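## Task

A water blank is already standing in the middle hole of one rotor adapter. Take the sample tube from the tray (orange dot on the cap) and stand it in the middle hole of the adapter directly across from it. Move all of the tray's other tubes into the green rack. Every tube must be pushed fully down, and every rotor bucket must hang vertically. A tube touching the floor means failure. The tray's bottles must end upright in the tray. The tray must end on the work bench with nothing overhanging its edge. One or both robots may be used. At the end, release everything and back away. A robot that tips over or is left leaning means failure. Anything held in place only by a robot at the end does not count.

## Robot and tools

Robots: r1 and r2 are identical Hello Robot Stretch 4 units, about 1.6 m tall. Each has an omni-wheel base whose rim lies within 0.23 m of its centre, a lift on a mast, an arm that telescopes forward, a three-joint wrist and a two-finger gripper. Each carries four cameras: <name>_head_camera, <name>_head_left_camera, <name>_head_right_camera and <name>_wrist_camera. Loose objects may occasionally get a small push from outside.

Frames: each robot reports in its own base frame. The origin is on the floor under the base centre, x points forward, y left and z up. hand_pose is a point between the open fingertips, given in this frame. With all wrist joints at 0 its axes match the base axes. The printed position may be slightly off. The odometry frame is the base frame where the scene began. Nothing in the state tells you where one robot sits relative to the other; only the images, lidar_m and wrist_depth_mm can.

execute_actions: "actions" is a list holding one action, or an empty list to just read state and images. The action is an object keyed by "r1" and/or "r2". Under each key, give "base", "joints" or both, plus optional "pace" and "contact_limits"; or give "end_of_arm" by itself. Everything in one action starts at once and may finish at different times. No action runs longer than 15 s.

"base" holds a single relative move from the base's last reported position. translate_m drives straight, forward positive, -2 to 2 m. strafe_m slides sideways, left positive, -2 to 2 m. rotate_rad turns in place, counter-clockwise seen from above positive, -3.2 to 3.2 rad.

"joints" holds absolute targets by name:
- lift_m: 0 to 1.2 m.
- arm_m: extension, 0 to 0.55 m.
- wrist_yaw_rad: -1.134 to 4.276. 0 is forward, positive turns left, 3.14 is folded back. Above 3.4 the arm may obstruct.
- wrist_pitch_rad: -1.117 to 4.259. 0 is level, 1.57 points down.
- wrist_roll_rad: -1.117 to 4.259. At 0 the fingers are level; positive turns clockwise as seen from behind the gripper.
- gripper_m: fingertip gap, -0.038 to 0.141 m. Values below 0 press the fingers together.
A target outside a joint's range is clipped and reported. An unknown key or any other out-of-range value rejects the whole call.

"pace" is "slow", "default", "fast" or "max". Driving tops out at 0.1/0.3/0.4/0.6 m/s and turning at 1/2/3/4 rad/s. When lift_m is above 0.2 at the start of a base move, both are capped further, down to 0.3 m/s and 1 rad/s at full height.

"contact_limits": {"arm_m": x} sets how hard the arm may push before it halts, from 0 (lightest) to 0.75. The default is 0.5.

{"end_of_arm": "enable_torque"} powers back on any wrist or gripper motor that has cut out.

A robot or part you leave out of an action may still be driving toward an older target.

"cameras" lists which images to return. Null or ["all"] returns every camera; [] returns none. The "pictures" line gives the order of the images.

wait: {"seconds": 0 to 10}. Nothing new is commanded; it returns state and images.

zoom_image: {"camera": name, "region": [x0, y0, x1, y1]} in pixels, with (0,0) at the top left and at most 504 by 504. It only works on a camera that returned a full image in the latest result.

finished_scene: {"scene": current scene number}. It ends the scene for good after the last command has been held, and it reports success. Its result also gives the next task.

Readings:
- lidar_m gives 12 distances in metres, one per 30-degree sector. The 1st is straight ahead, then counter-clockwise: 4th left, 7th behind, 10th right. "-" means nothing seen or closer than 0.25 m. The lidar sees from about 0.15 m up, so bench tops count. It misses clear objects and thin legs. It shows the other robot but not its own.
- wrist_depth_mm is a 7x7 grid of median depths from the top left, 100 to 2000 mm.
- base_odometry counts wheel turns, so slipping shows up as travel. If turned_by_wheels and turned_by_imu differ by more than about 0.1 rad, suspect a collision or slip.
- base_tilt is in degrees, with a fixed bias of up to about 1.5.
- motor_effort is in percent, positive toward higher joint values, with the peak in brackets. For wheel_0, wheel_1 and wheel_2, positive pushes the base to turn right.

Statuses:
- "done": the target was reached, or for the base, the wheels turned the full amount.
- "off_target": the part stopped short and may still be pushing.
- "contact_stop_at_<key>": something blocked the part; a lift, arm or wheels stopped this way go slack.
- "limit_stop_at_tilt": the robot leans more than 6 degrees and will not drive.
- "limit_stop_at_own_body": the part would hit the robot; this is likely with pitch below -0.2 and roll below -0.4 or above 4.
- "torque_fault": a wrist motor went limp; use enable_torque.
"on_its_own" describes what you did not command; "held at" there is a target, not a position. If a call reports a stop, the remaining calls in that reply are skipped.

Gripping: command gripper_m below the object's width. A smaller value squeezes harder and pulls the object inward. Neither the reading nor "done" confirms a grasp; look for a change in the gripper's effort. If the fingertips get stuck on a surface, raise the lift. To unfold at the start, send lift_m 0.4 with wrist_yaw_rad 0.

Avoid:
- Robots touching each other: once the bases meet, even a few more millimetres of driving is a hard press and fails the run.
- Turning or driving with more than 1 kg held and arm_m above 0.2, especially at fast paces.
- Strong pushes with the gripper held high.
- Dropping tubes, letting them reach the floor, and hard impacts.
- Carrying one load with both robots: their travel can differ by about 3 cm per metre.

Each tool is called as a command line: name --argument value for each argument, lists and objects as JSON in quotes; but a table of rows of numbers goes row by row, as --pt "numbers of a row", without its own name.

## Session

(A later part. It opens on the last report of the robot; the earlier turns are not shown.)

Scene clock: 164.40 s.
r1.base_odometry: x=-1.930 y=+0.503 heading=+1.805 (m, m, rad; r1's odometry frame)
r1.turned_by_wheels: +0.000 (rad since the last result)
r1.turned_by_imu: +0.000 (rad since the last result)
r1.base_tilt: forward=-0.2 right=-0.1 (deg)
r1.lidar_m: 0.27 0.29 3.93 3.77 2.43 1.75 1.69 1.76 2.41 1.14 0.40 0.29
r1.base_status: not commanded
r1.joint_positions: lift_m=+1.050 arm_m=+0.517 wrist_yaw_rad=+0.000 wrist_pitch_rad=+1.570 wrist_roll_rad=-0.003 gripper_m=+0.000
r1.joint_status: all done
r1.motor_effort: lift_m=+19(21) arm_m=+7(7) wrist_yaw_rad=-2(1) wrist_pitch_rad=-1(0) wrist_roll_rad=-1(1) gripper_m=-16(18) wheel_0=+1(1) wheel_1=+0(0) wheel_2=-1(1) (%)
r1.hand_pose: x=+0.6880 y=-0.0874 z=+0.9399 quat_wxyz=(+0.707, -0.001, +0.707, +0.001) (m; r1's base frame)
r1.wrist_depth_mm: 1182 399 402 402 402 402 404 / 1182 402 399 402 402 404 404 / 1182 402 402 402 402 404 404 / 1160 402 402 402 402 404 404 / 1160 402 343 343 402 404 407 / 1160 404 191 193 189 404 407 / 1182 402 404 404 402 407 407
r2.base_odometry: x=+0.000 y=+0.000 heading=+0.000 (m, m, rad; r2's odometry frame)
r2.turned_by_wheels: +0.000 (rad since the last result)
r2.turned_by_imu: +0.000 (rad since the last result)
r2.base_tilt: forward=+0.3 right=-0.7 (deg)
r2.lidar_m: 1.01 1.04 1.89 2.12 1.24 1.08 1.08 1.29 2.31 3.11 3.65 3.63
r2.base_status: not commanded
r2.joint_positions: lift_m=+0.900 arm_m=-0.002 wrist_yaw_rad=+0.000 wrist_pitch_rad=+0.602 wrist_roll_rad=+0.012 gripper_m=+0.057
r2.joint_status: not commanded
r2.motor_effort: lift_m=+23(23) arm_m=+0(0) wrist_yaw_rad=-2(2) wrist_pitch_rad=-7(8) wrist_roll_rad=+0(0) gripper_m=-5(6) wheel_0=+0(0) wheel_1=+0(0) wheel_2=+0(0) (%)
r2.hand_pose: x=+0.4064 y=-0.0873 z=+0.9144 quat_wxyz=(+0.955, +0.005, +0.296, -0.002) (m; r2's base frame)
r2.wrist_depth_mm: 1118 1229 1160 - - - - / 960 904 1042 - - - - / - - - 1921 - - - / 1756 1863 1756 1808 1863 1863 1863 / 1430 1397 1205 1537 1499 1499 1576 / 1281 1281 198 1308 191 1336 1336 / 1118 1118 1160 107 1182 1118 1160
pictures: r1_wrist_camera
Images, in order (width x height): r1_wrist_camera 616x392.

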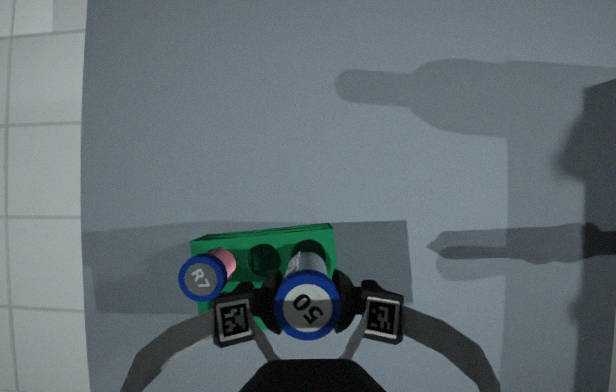

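execute_actions --actions '[{"r1":{"joints":{"lift_m":0.975,"arm_m":0.519},"pace":"slow"}}]' --cameras '["r1_wrist_camera"]'

execute_actions --actions '[{"r1":{"joints":{"gripper_m":0.05}}}]' --cameras '[]'

execute_actions --actions '[{"r1":{"joints":{"lift_m":1.1}}}]' --cameras '[]'

execute_actions --actions '[{"r1":{"base":{"strafe_m":-0.478},"joints":{"arm_m":0.534}}}]' --cameras '[]'

execute_actions --actions '[{"r1":{"joints":{"lift_m":1.02}}}]' --cameras '["r1_wrist_camera"]'

Scene clock: 171.87 s.
r1.base_odometry: x=-1.930 y=+0.503 heading=+1.805 (m, m, rad; r1's odometry frame)
r1.turned_by_wheels: +0.000 (rad since the last result)
r1.turned_by_imu: +0.001 (rad since the last result)
r1.base_tilt: forward=-0.2 right=-0.1 (deg)
r1.lidar_m: 0.28 0.30 3.93 3.77 2.46 1.74 1.69 1.75 2.41 1.13 0.39 0.29
r1.base_status: not commanded
r1.joint_positions: lift_m=+0.975 arm_m=+0.518 wrist_yaw_rad=+0.000 wrist_pitch_rad=+1.570 wrist_roll_rad=-0.003 gripper_m=+0.000
r1.joint_status: all done
r1.motor_effort: lift_m=+18(19) arm_m=+7(9) wrist_yaw_rad=+1(0) wrist_pitch_rad=-1(0) wrist_roll_rad=-1(1) gripper_m=-16(17) wheel_0=+1(1) wheel_1=+0(0) wheel_2=-1(1) (%)
r1.hand_pose: x=+0.6890 y=-0.0874 z=+0.8649 quat_wxyz=(+0.707, -0.001, +0.707, +0.001) (m; r1's base frame)
r1.wrist_depth_mm: 325 325 325 325 327 327 327 / 324 327 325 325 327 327 329 / 324 325 325 327 327 329 329 / 325 327 327 327 327 327 329 / 325 325 322 267 327 329 329 / 327 329 191 193 189 329 330 / 327 327 267 268 329 330 330
r2.base_odometry: x=+0.000 y=+0.000 heading=+0.000 (m, m, rad; r2's odometry frame)
r2.turned_by_wheels: +0.000 (rad since the last result)
r2.turned_by_imu: +0.000 (rad since the last result)
r2.base_tilt: forward=+0.2 right=-0.6 (deg)
r2.lidar_m: 1.02 1.04 1.88 2.11 1.25 1.08 1.08 1.29 2.31 3.12 3.63 3.62
r2.base_status: not commanded
r2.joint_positions: lift_m=+0.900 arm_m=-0.002 wrist_yaw_rad=+0.000 wrist_pitch_rad=+0.602 wrist_roll_rad=+0.012 gripper_m=+0.057
r2.joint_status: not commanded
r2.motor_effort: lift_m=+23(23) arm_m=+0(0) wrist_yaw_rad=-2(1) wrist_pitch_rad=-8(8) wrist_roll_rad=+1(1) gripper_m=+1(4) wheel_0=+0(0) wheel_1=+0(0) wheel_2=+0(0) (%)
r2.hand_pose: x=+0.4064 y=-0.0873 z=+0.9144 quat_wxyz=(+0.955, +0.005, +0.296, -0.002) (m; r2's base frame)
r2.wrist_depth_mm: 1098 1160 1160 - - - - / 960 891 1025 - - - - / - - - 1921 - - - / 1756 1808 1808 1756 1808 1808 1863 / 1397 1430 1182 1576 1576 1576 1576 / 1281 1308 198 1281 191 1336 1336 / 1118 1098 1138 107 1160 1098 1160
pictures: r1_wrist_camera
Images, in order (width x height): r1_wrist_camera 616x392.

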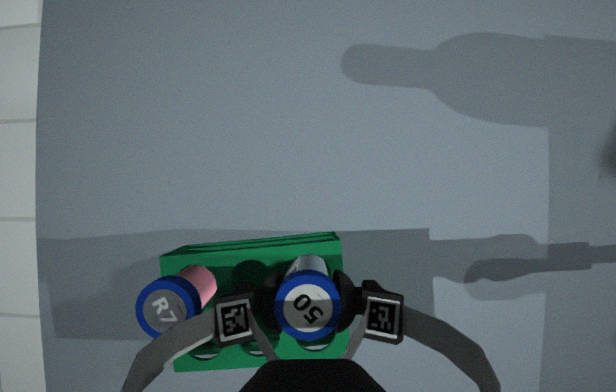

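Scene clock: 173.17 s.
r1.base_odometry: x=-1.930 y=+0.503 heading=+1.805 (m, m, rad; r1's odometry frame)
r1.turned_by_wheels: +0.000 (rad since the last result)
r1.turned_by_imu: +0.000 (rad since the last result)
r1.base_tilt: forward=-0.1 right=-0.2 (deg)
r1.lidar_m: 0.27 0.30 3.94 3.77 2.43 1.74 1.69 1.76 2.40 1.15 0.40 0.29
r1.base_status: not commanded
r1.joint_positions: lift_m=+0.975 arm_m=+0.518 wrist_yaw_rad=+0.000 wrist_pitch_rad=+1.570 wrist_roll_rad=-0.003 gripper_m=+0.050
r1.joint_status: all done
r1.motor_effort: lift_m=+18(18) arm_m=+7(7) wrist_yaw_rad=+0(1) wrist_pitch_rad=+0(0) wrist_roll_rad=+0(1) gripper_m=-4(18) wheel_0=+1(1) wheel_1=+0(0) wheel_2=-1(1) (%)
r1.hand_pose: x=+0.6890 y=-0.0874 z=+0.8649 quat_wxyz=(+0.707, -0.001, +0.707, +0.001) (m; r1's base frame)
r1.wrist_depth_mm: 324 325 325 327 327 327 329 / 327 327 327 327 327 327 330 / 325 327 325 325 329 327 329 / 324 327 329 329 327 329 329 / 327 327 297 267 329 329 330 / 325 325 198 207 197 329 330 / 327 329 268 144 329 330 330
r2.base_odometry: x=+0.000 y=+0.000 heading=+0.000 (m, m, rad; r2's odometry frame)
r2.turned_by_wheels: +0.000 (rad since the last result)
r2.turned_by_imu: +0.000 (rad since the last result)
r2.base_tilt: forward=+0.3 right=-0.6 (deg)
r2.lidar_m: 1.02 1.07 1.88 2.13 1.24 1.08 1.07 1.29 2.31 3.11 3.65 3.63
r2.base_status: not commanded
r2.joint_positions: lift_m=+0.900 arm_m=-0.002 wrist_yaw_rad=+0.000 wrist_pitch_rad=+0.602 wrist_roll_rad=+0.012 gripper_m=+0.057
r2.joint_status: not commanded
r2.motor_effort: lift_m=+23(23) arm_m=+0(0) wrist_yaw_rad=-2(2) wrist_pitch_rad=-6(7) wrist_roll_rad=-1(1) gripper_m=-4(3) wheel_0=+0(0) wheel_1=+0(0) wheel_2=+0(0) (%)
r2.hand_pose: x=+0.4064 y=-0.0873 z=+0.9144 quat_wxyz=(+0.955, +0.005, +0.296, -0.002) (m; r2's base frame)
r2.wrist_depth_mm: 1118 1160 1182 - - - - / 960 917 1042 - - - - / - - - 1863 - - - / 1756 1808 1708 1808 1808 1808 1921 / 1430 1397 1182 1537 1537 1576 1576 / 1255 1281 198 1281 192 1336 1336 / 1118 1118 1138 107 1160 1118 1205
pictures: none
No camera images: the call's "cameras" was empty. Leave "cameras" out to get every camera's image.

Scene clock: 174.73 s.
r1.base_odometry: x=-1.930 y=+0.503 heading=+1.805 (m, m, rad; r1's odometry frame)
r1.turned_by_wheels: +0.000 (rad since the last result)
r1.turned_by_imu: +0.000 (rad since the last result)
r1.base_tilt: forward=-0.2 right=-0.2 (deg)
r1.lidar_m: 0.28 0.30 3.91 3.78 2.44 1.75 1.69 1.76 2.40 1.12 0.41 0.29
r1.base_status: not commanded
r1.joint_positions: lift_m=+1.100 arm_m=+0.518 wrist_yaw_rad=+0.000 wrist_pitch_rad=+1.570 wrist_roll_rad=-0.003 gripper_m=+0.050
r1.joint_status: all done
r1.motor_effort: lift_m=+23(24) arm_m=+7(7) wrist_yaw_rad=+0(1) wrist_pitch_rad=+0(0) wrist_roll_rad=-1(1) gripper_m=-3(3) wheel_0=+1(1) wheel_1=+0(0) wheel_2=-1(1) (%)
r1.hand_pose: x=+0.6890 y=-0.0874 z=+0.9895 quat_wxyz=(+0.707, -0.001, +0.707, +0.001) (m; r1's base frame)
r1.wrist_depth_mm: 1205 449 452 452 452 449 455 / 1229 452 452 449 452 455 455 / 1229 452 452 452 455 452 459 / 1205 452 455 452 452 452 455 / 1205 452 392 392 455 455 455 / 1229 452 199 449 197 455 459 / 1205 455 452 144 455 459 459
r2.base_odometry: x=+0.000 y=+0.000 heading=+0.000 (m, m, rad; r2's odometry frame)
r2.turned_by_wheels: +0.000 (rad since the last result)
r2.turned_by_imu: +0.000 (rad since the last result)
r2.base_tilt: forward=+0.2 right=-0.6 (deg)
r2.lidar_m: 1.01 1.06 1.86 2.10 1.24 1.08 1.08 1.27 2.30 3.10 3.66 3.61
r2.base_status: not commanded
r2.joint_positions: lift_m=+0.900 arm_m=-0.002 wrist_yaw_rad=+0.000 wrist_pitch_rad=+0.602 wrist_roll_rad=+0.012 gripper_m=+0.057
r2.joint_status: not commanded
r2.motor_effort: lift_m=+23(23) arm_m=+0(0) wrist_yaw_rad=-1(2) wrist_pitch_rad=-7(7) wrist_roll_rad=+1(1) gripper_m=+0(0) wheel_0=+0(0) wheel_1=+0(0) wheel_2=+0(0) (%)
r2.hand_pose: x=+0.4064 y=-0.0873 z=+0.9144 quat_wxyz=(+0.955, +0.005, +0.296, -0.002) (m; r2's base frame)
r2.wrist_depth_mm: 1098 1205 1205 - - - - / 960 904 1042 - - - - / - - - 1921 - - - / 1756 1756 1708 1808 1863 1863 1863 / 1464 1397 1205 1537 1576 1576 1537 / 1281 1281 197 1336 191 1336 1336 / 1138 1118 1182 107 1160 1118 1182
pictures: none
No camera images: the call's "cameras" was empty. Leave "cameras" out to get every camera's image.

Scene clock: 177.63 s.
r1.base_odometry: x=-1.465 y=+0.614 heading=+1.805 (m, m, rad; r1's odometry frame)
r1.turned_by_wheels: +0.000 (rad since the last result)
r1.turned_by_imu: +0.002 (rad since the last result)
r1.base_tilt: forward=-0.3 right=-0.2 (deg)
r1.lidar_m: 0.28 0.30 0.41 4.26 2.41 1.78 1.69 1.76 2.38 1.13 0.41 0.29
r1.base_status: done
r1.joint_positions: lift_m=+1.100 arm_m=+0.533 wrist_yaw_rad=+0.000 wrist_pitch_rad=+1.570 wrist_roll_rad=-0.003 gripper_m=+0.050
r1.joint_status: all done
r1.motor_effort: lift_m=+23(23) arm_m=+6(7) wrist_yaw_rad=-1(2) wrist_pitch_rad=-1(0) wrist_roll_rad=+0(1) gripper_m=-4(3) wheel_0=+0(8) wheel_1=+1(9) wheel_2=+0(1) (%)
r1.hand_pose: x=+0.7040 y=-0.0874 z=+0.9895 quat_wxyz=(+0.707, -0.001, +0.707, +0.001) (m; r1's base frame)
r1.wrist_depth_mm: 445 449 452 449 452 452 452 / 449 449 310 452 452 452 452 / 449 449 319 449 452 452 459 / 452 449 449 452 452 452 455 / 449 452 392 392 392 445 455 / 452 452 198 452 197 452 459 / 452 455 452 145 452 424 455
r2.base_odometry: x=+0.000 y=+0.000 heading=+0.000 (m, m, rad; r2's odometry frame)
r2.turned_by_wheels: +0.000 (rad since the last result)
r2.turned_by_imu: +0.000 (rad since the last result)
r2.base_tilt: forward=+0.1 right=-0.6 (deg)
r2.lidar_m: 1.04 1.04 1.88 2.11 1.24 1.08 1.08 1.28 2.33 3.12 3.65 3.61
r2.base_status: not commanded
r2.joint_positions: lift_m=+0.900 arm_m=-0.002 wrist_yaw_rad=+0.000 wrist_pitch_rad=+0.602 wrist_roll_rad=+0.012 gripper_m=+0.057
r2.joint_status: not commanded
r2.motor_effort: lift_m=+23(23) arm_m=+0(0) wrist_yaw_rad=-1(2) wrist_pitch_rad=-7(7) wrist_roll_rad=-2(1) gripper_m=-6(2) wheel_0=+0(0) wheel_1=+0(0) wheel_2=+0(0) (%)
r2.hand_pose: x=+0.4064 y=-0.0873 z=+0.9144 quat_wxyz=(+0.955, +0.005, +0.296, -0.002) (m; r2's base frame)
r2.wrist_depth_mm: 1118 1229 1160 - - - - / 960 904 1060 - - - - / - - - - - - - / 1808 1808 1708 1808 1808 1808 1921 / 1430 1430 1205 1499 1537 1576 1537 / 1281 1281 198 1336 191 1308 1336 / 1138 1118 1160 107 1182 1098 1182
pictures: none
No camera images: the call's "cameras" was empty. Leave "cameras" out to get every camera's image.

Scene clock: 178.97 s.
r1.base_odometry: x=-1.465 y=+0.614 heading=+1.805 (m, m, rad; r1's odometry frame)
r1.turned_by_wheels: +0.000 (rad since the last result)
r1.turned_by_imu: +0.000 (rad since the last result)
r1.base_tilt: forward=-0.2 right=-0.3 (deg)
r1.lidar_m: 0.28 0.29 0.42 4.26 2.42 1.79 1.69 1.77 2.42 1.13 0.41 0.28
r1.base_status: not commanded
r1.joint_positions: lift_m=+1.020 arm_m=+0.533 wrist_yaw_rad=+0.000 wrist_pitch_rad=+1.570 wrist_roll_rad=-0.003 gripper_m=+0.050
r1.joint_status: all done
r1.motor_effort: lift_m=+18(22) arm_m=+7(7) wrist_yaw_rad=-1(0) wrist_pitch_rad=+0(0) wrist_roll_rad=+0(2) gripper_m=+0(1) wheel_0=+1(0) wheel_1=+1(1) wheel_2=+0(0) (%)
r1.hand_pose: x=+0.7040 y=-0.0874 z=+0.9099 quat_wxyz=(+0.707, -0.001, +0.707, +0.001) (m; r1's base frame)
r1.wrist_depth_mm: 370 370 272 373 373 373 373 / 370 370 226 368 370 353 373 / 373 370 278 368 370 370 373 / 370 370 368 370 370 370 375 / 370 373 310 310 310 310 375 / 373 373 199 310 197 320 375 / 373 373 373 145 373 338 377
r2.base_odometry: x=+0.000 y=+0.000 heading=+0.000 (m, m, rad; r2's odometry frame)
r2.turned_by_wheels: +0.000 (rad since the last result)
r2.turned_by_imu: +0.000 (rad since the last result)
r2.base_tilt: forward=+0.2 right=-0.6 (deg)
r2.lidar_m: 1.03 1.04 1.86 2.12 1.24 1.08 1.08 1.29 2.33 3.11 3.67 3.60
r2.base_status: not commanded
r2.joint_positions: lift_m=+0.900 arm_m=-0.002 wrist_yaw_rad=+0.000 wrist_pitch_rad=+0.602 wrist_roll_rad=+0.012 gripper_m=+0.057
r2.joint_status: not commanded
r2.motor_effort: lift_m=+23(23) arm_m=+0(0) wrist_yaw_rad=-1(2) wrist_pitch_rad=-6(7) wrist_roll_rad=-1(1) gripper_m=-1(4) wheel_0=+0(0) wheel_1=+0(0) wheel_2=+0(0) (%)
r2.hand_pose: x=+0.4064 y=-0.0873 z=+0.9144 quat_wxyz=(+0.955, +0.005, +0.296, -0.002) (m; r2's base frame)
r2.wrist_depth_mm: 1118 1255 1160 - - - - / 960 904 1025 - - - - / - - - - - - - / 1756 1708 1808 1808 1808 1808 1863 / 1430 1366 1182 1499 1537 1576 1576 / 1308 1281 197 1308 191 1308 1366 / 1138 1118 1160 107 1182 1118 1160
pictures: r1_wrist_camera
Images, in order (width x height): r1_wrist_camera 616x392.

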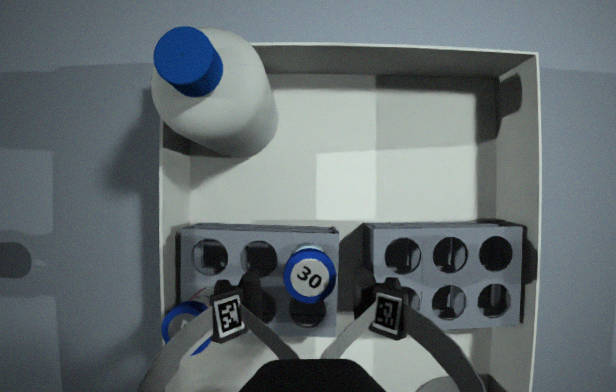

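execute_actions --actions '[{"r1":{"joints":{"lift_m":0.975,"arm_m":0.536},"pace":"slow"}}]' --cameras '[]'

execute_actions --actions '[{"r1":{"joints":{"gripper_m":0.0}}}]' --cameras '[]'

execute_actions --actions '[{"r1":{"joints":{"lift_m":1.15}}}]' --cameras '[]'

execute_actions --actions '[{"r1":{"base":{"strafe_m":0.473},"joints":{"arm_m":0.481}}}]' --cameras '["r1_wrist_camera"]'

execute_actions --actions '[{"r1":{"joints":{"lift_m":1.05}}}]' --cameras '["r1_wrist_camera"]'

Scene clock: 187.37 s.
r1.base_odometry: x=-1.465 y=+0.614 heading=+1.805 (m, m, rad; r1's odometry frame)
r1.turned_by_wheels: +0.000 (rad since the last result)
r1.turned_by_imu: +0.001 (rad since the last result)
r1.base_tilt: forward=-0.2 right=-0.3 (deg)
r1.lidar_m: 0.28 0.30 0.40 4.25 2.39 1.78 1.67 1.75 2.42 1.12 0.40 0.30
r1.base_status: not commanded
r1.joint_positions: lift_m=+0.975 arm_m=+0.535 wrist_yaw_rad=+0.000 wrist_pitch_rad=+1.570 wrist_roll_rad=-0.003 gripper_m=+0.050
r1.joint_status: all done
r1.motor_effort: lift_m=+18(18) arm_m=+7(5) wrist_yaw_rad=+0(2) wrist_pitch_rad=-1(0) wrist_roll_rad=-1(1) gripper_m=-5(7) wheel_0=+0(0) wheel_1=+1(1) wheel_2=+0(0) (%)
r1.hand_pose: x=+0.7059 y=-0.0874 z=+0.8649 quat_wxyz=(+0.707, -0.001, +0.707, +0.001) (m; r1's base frame)
r1.wrist_depth_mm: 324 145 182 289 285 287 281 / 325 186 185 324 325 325 283 / 325 325 271 324 325 325 287 / 324 325 324 325 325 327 287 / 325 327 294 296 322 296 270 / 327 327 199 204 196 267 266 / 327 329 265 144 327 291 266
r2.base_odometry: x=+0.000 y=+0.000 heading=+0.000 (m, m, rad; r2's odometry frame)
r2.turned_by_wheels: +0.000 (rad since the last result)
r2.turned_by_imu: +0.000 (rad since the last result)
r2.base_tilt: forward=+0.3 right=-0.7 (deg)
r2.lidar_m: 1.01 1.04 1.88 2.10 1.24 1.09 1.08 1.30 2.30 3.12 3.64 3.62
r2.base_status: not commanded
r2.joint_positions: lift_m=+0.900 arm_m=-0.002 wrist_yaw_rad=+0.000 wrist_pitch_rad=+0.602 wrist_roll_rad=+0.012 gripper_m=+0.057
r2.joint_status: not commanded
r2.motor_effort: lift_m=+23(23) arm_m=+0(0) wrist_yaw_rad=-2(1) wrist_pitch_rad=-7(6) wrist_roll_rad=-3(1) gripper_m=-4(4) wheel_0=+0(0) wheel_1=+0(0) wheel_2=+0(0) (%)
r2.hand_pose: x=+0.4064 y=-0.0873 z=+0.9144 quat_wxyz=(+0.955, +0.005, +0.296, -0.002) (m; r2's base frame)
r2.wrist_depth_mm: 1138 1229 1182 - - - - / 960 904 1042 - - - - / - - - - - - - / 1756 1756 1756 1808 1863 1863 1863 / 1430 1430 1182 1499 1499 1537 1576 / 1308 1308 198 1336 191 1366 1366 / 1138 1118 1138 107 1160 1118 1160
pictures: none
No camera images: the call's "cameras" was empty. Leave "cameras" out to get every camera's image.

Scene clock: 188.67 s.
r1.base_odometry: x=-1.465 y=+0.614 heading=+1.805 (m, m, rad; r1's odometry frame)
r1.turned_by_wheels: +0.000 (rad since the last result)
r1.turned_by_imu: +0.000 (rad since the last result)
r1.base_tilt: forward=-0.2 right=+0.0 (deg)
r1.lidar_m: 0.27 0.31 0.42 4.26 2.40 1.78 1.69 1.74 2.39 1.12 0.40 0.31
r1.base_status: not commanded
r1.joint_positions: lift_m=+0.975 arm_m=+0.535 wrist_yaw_rad=+0.000 wrist_pitch_rad=+1.570 wrist_roll_rad=-0.003 gripper_m=+0.000
r1.joint_status: all done
r1.motor_effort: lift_m=+18(18) arm_m=+7(7) wrist_yaw_rad=-1(2) wrist_pitch_rad=+0(0) wrist_roll_rad=+0(1) gripper_m=-17(16) wheel_0=+0(0) wheel_1=+1(1) wheel_2=+0(0) (%)
r1.hand_pose: x=+0.7059 y=-0.0874 z=+0.8649 quat_wxyz=(+0.707, -0.001, +0.707, +0.001) (m; r1's base frame)
r1.wrist_depth_mm: 325 145 181 289 286 287 279 / 324 186 184 324 325 325 283 / 325 325 271 325 325 325 285 / 325 327 324 325 325 325 287 / 327 325 294 266 322 297 270 / 327 325 191 193 189 266 266 / 327 329 265 265 327 267 267
r2.base_odometry: x=+0.000 y=+0.000 heading=+0.000 (m, m, rad; r2's odometry frame)
r2.turned_by_wheels: +0.000 (rad since the last result)
r2.turned_by_imu: +0.000 (rad since the last result)
r2.base_tilt: forward=+0.2 right=-0.6 (deg)
r2.lidar_m: 1.03 1.06 1.87 2.13 1.25 1.09 1.08 1.29 2.30 3.10 3.66 3.62
r2.base_status: not commanded
r2.joint_positions: lift_m=+0.900 arm_m=-0.002 wrist_yaw_rad=+0.000 wrist_pitch_rad=+0.602 wrist_roll_rad=+0.012 gripper_m=+0.057
r2.joint_status: not commanded
r2.motor_effort: lift_m=+23(23) arm_m=+0(0) wrist_yaw_rad=-2(2) wrist_pitch_rad=-7(7) wrist_roll_rad=+1(0) gripper_m=-3(1) wheel_0=+0(0) wheel_1=+0(0) wheel_2=+0(0) (%)
r2.hand_pose: x=+0.4064 y=-0.0873 z=+0.9144 quat_wxyz=(+0.955, +0.005, +0.296, -0.002) (m; r2's base frame)
r2.wrist_depth_mm: 1118 1229 1182 - - - - / 960 904 1042 - - - - / - - - - - - - / 1808 1808 1756 1808 1808 1808 1921 / 1464 1397 1205 1537 1537 1537 1576 / 1308 1281 197 1336 191 1336 1366 / 1098 1098 1138 107 1160 1118 1182
pictures: none
No camera images: the call's "cameras" was empty. Leave "cameras" out to get every camera's image.

Scene clock: 190.47 s.
r1.base_odometry: x=-1.465 y=+0.614 heading=+1.805 (m, m, rad; r1's odometry frame)
r1.turned_by_wheels: +0.000 (rad since the last result)
r1.turned_by_imu: +0.001 (rad since the last result)
r1.base_tilt: forward=-0.2 right=-0.2 (deg)
r1.lidar_m: 0.26 0.29 0.42 4.24 2.40 1.77 1.70 1.76 2.38 1.12 0.39 0.30
r1.base_status: not commanded
r1.joint_positions: lift_m=+1.150 arm_m=+0.535 wrist_yaw_rad=+0.000 wrist_pitch_rad=+1.570 wrist_roll_rad=-0.003 gripper_m=+0.000
r1.joint_status: all done
r1.motor_effort: lift_m=+23(24) arm_m=+7(7) wrist_yaw_rad=-1(0) wrist_pitch_rad=+0(0) wrist_roll_rad=-2(1) gripper_m=-17(17) wheel_0=+1(0) wheel_1=+1(1) wheel_2=+0(0) (%)
r1.hand_pose: x=+0.7059 y=-0.0874 z=+1.0395 quat_wxyz=(+0.707, -0.001, +0.707, +0.001) (m; r1's base frame)
r1.wrist_depth_mm: 496 500 504 504 504 504 504 / 500 500 500 496 504 504 500 / 496 500 368 496 500 504 508 / 500 504 504 500 500 508 508 / 500 500 439 439 442 508 504 / 500 504 191 193 189 508 508 / 500 504 492 504 439 459 512
r2.base_odometry: x=+0.000 y=+0.000 heading=+0.000 (m, m, rad; r2's odometry frame)
r2.turned_by_wheels: +0.000 (rad since the last result)
r2.turned_by_imu: +0.000 (rad since the last result)
r2.base_tilt: forward=+0.4 right=-0.6 (deg)
r2.lidar_m: 1.01 1.05 1.86 2.12 1.24 1.08 1.09 1.27 2.31 3.12 3.67 3.62
r2.base_status: not commanded
r2.joint_positions: lift_m=+0.900 arm_m=-0.002 wrist_yaw_rad=+0.000 wrist_pitch_rad=+0.602 wrist_roll_rad=+0.012 gripper_m=+0.057
r2.joint_status: not commanded
r2.motor_effort: lift_m=+23(23) arm_m=+0(0) wrist_yaw_rad=-2(1) wrist_pitch_rad=-7(6) wrist_roll_rad=+1(1) gripper_m=-7(8) wheel_0=+0(0) wheel_1=+0(0) wheel_2=+0(0) (%)
r2.hand_pose: x=+0.4064 y=-0.0873 z=+0.9144 quat_wxyz=(+0.955, +0.005, +0.296, -0.002) (m; r2's base frame)
r2.wrist_depth_mm: 1098 1205 1160 - - - - / 960 904 1025 - - - - / - - - - - - - / 1756 1808 1756 1808 1808 1808 1863 / 1464 1397 1160 1537 1499 1576 1576 / 1281 1308 198 1308 191 1308 1366 / 1138 1098 1138 107 1138 1118 1182
pictures: none
No camera images: the call's "cameras" was empty. Leave "cameras" out to get every camera's image.

Scene clock: 193.37 s.
r1.base_odometry: x=-1.925 y=+0.504 heading=+1.805 (m, m, rad; r1's odometry frame)
r1.turned_by_wheels: +0.000 (rad since the last result)
r1.turned_by_imu: +0.000 (rad since the last result)
r1.base_tilt: forward=-0.2 right=-0.1 (deg)
r1.lidar_m: 0.27 0.30 3.92 3.78 2.44 1.76 1.70 1.76 2.38 1.12 0.41 0.28
r1.base_status: done
r1.joint_positions: lift_m=+1.150 arm_m=+0.482 wrist_yaw_rad=+0.000 wrist_pitch_rad=+1.570 wrist_roll_rad=-0.003 gripper_m=+0.000
r1.joint_status: all done
r1.motor_effort: lift_m=+23(23) arm_m=-7(7) wrist_yaw_rad=+0(0) wrist_pitch_rad=-1(1) wrist_roll_rad=-1(1) gripper_m=-20(17) wheel_0=+0(8) wheel_1=-1(9) wheel_2=+0(1) (%)
r1.hand_pose: x=+0.6533 y=-0.0874 z=+1.0395 quat_wxyz=(+0.707, -0.001, +0.707, +0.001) (m; r1's base frame)
r1.wrist_depth_mm: 1281 500 500 500 504 504 504 / 1281 500 500 504 500 504 504 / 1281 504 504 500 504 504 508 / 1281 500 500 500 504 508 508 / 1281 500 500 442 504 504 504 / 1281 504 191 193 190 508 504 / 1281 504 504 508 508 508 508
r2.base_odometry: x=+0.000 y=+0.000 heading=+0.000 (m, m, rad; r2's odometry frame)
r2.turned_by_wheels: +0.000 (rad since the last result)
r2.turned_by_imu: +0.000 (rad since the last result)
r2.base_tilt: forward=+0.2 right=-0.5 (deg)
r2.lidar_m: 1.02 1.06 1.88 2.10 1.26 1.09 1.08 1.28 2.31 3.12 3.62 3.61
r2.base_status: not commanded
r2.joint_positions: lift_m=+0.900 arm_m=-0.002 wrist_yaw_rad=+0.000 wrist_pitch_rad=+0.602 wrist_roll_rad=+0.012 gripper_m=+0.057
r2.joint_status: not commanded
r2.motor_effort: lift_m=+23(23) arm_m=+0(0) wrist_yaw_rad=-1(2) wrist_pitch_rad=-7(7) wrist_roll_rad=+0(1) gripper_m=-5(5) wheel_0=+0(0) wheel_1=+0(0) wheel_2=+0(0) (%)
r2.hand_pose: x=+0.4064 y=-0.0873 z=+0.9144 quat_wxyz=(+0.955, +0.005, +0.296, -0.002) (m; r2's base frame)
r2.wrist_depth_mm: 1118 1205 1182 - - - - / 976 917 1042 - - - - / - - - 1921 - - - / 1756 1756 1808 1863 1921 1921 1863 / 1464 1397 1182 1537 1537 1537 1576 / 1308 1308 198 1308 192 1336 1366 / 1138 1098 1160 107 1160 1138 1160
pictures: r1_wrist_camera
Images, in order (width x height): r1_wrist_camera 616x392.

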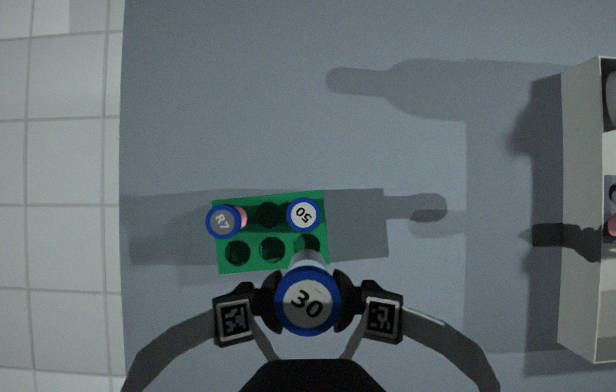

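Scene clock: 194.80 s.
r1.base_odometry: x=-1.925 y=+0.504 heading=+1.805 (m, m, rad; r1's odometry frame)
r1.turned_by_wheels: +0.000 (rad since the last result)
r1.turned_by_imu: +0.000 (rad since the last result)
r1.base_tilt: forward=-0.1 right=-0.1 (deg)
r1.lidar_m: 0.28 0.30 3.92 3.79 2.44 1.74 1.69 1.77 2.41 1.14 0.40 0.29
r1.base_status: not commanded
r1.joint_positions: lift_m=+1.050 arm_m=+0.482 wrist_yaw_rad=+0.000 wrist_pitch_rad=+1.570 wrist_roll_rad=-0.003 gripper_m=+0.000
r1.joint_status: all done
r1.motor_effort: lift_m=+18(20) arm_m=-7(7) wrist_yaw_rad=-2(1) wrist_pitch_rad=-2(1) wrist_roll_rad=-1(0) gripper_m=-18(19) wheel_0=+0(0) wheel_1=-1(1) wheel_2=-1(1) (%)
r1.hand_pose: x=+0.6533 y=-0.0874 z=+0.9399 quat_wxyz=(+0.707, -0.001, +0.707, +0.001) (m; r1's base frame)
r1.wrist_depth_mm: 1160 399 399 402 404 402 402 / 1160 402 402 402 402 402 404 / 1182 402 404 402 402 404 404 / 1182 402 402 402 404 404 407 / 1160 402 342 343 404 404 404 / 1182 404 191 193 189 404 407 / 1160 402 404 404 407 407 404
r2.base_odometry: x=+0.000 y=+0.000 heading=+0.000 (m, m, rad; r2's odometry frame)
r2.turned_by_wheels: +0.000 (rad since the last result)
r2.turned_by_imu: +0.000 (rad since the last result)
r2.base_tilt: forward=+0.2 right=-0.7 (deg)
r2.lidar_m: 1.02 1.05 1.85 2.10 1.24 1.09 1.07 1.29 2.30 3.11 3.66 3.60
r2.base_status: not commanded
r2.joint_positions: lift_m=+0.900 arm_m=-0.002 wrist_yaw_rad=+0.000 wrist_pitch_rad=+0.602 wrist_roll_rad=+0.012 gripper_m=+0.057
r2.joint_status: not commanded
r2.motor_effort: lift_m=+23(23) arm_m=+0(0) wrist_yaw_rad=-1(2) wrist_pitch_rad=-7(7) wrist_roll_rad=+2(1) gripper_m=-2(4) wheel_0=+0(0) wheel_1=+0(0) wheel_2=+0(0) (%)
r2.hand_pose: x=+0.4064 y=-0.0873 z=+0.9144 quat_wxyz=(+0.955, +0.005, +0.296, -0.002) (m; r2's base frame)
r2.wrist_depth_mm: 1118 1229 1182 - - - - / 960 917 1025 - - - - / - - - 1921 - - - / 1808 1808 1756 1756 1808 1863 1863 / 1464 1430 1182 1537 1499 1537 1537 / 1281 1308 198 1336 191 1336 1308 / 1118 1118 1138 107 1118 1118 1182
pictures: r1_wrist_camera
Images, in order (width x height): r1_wrist_camera 616x392.

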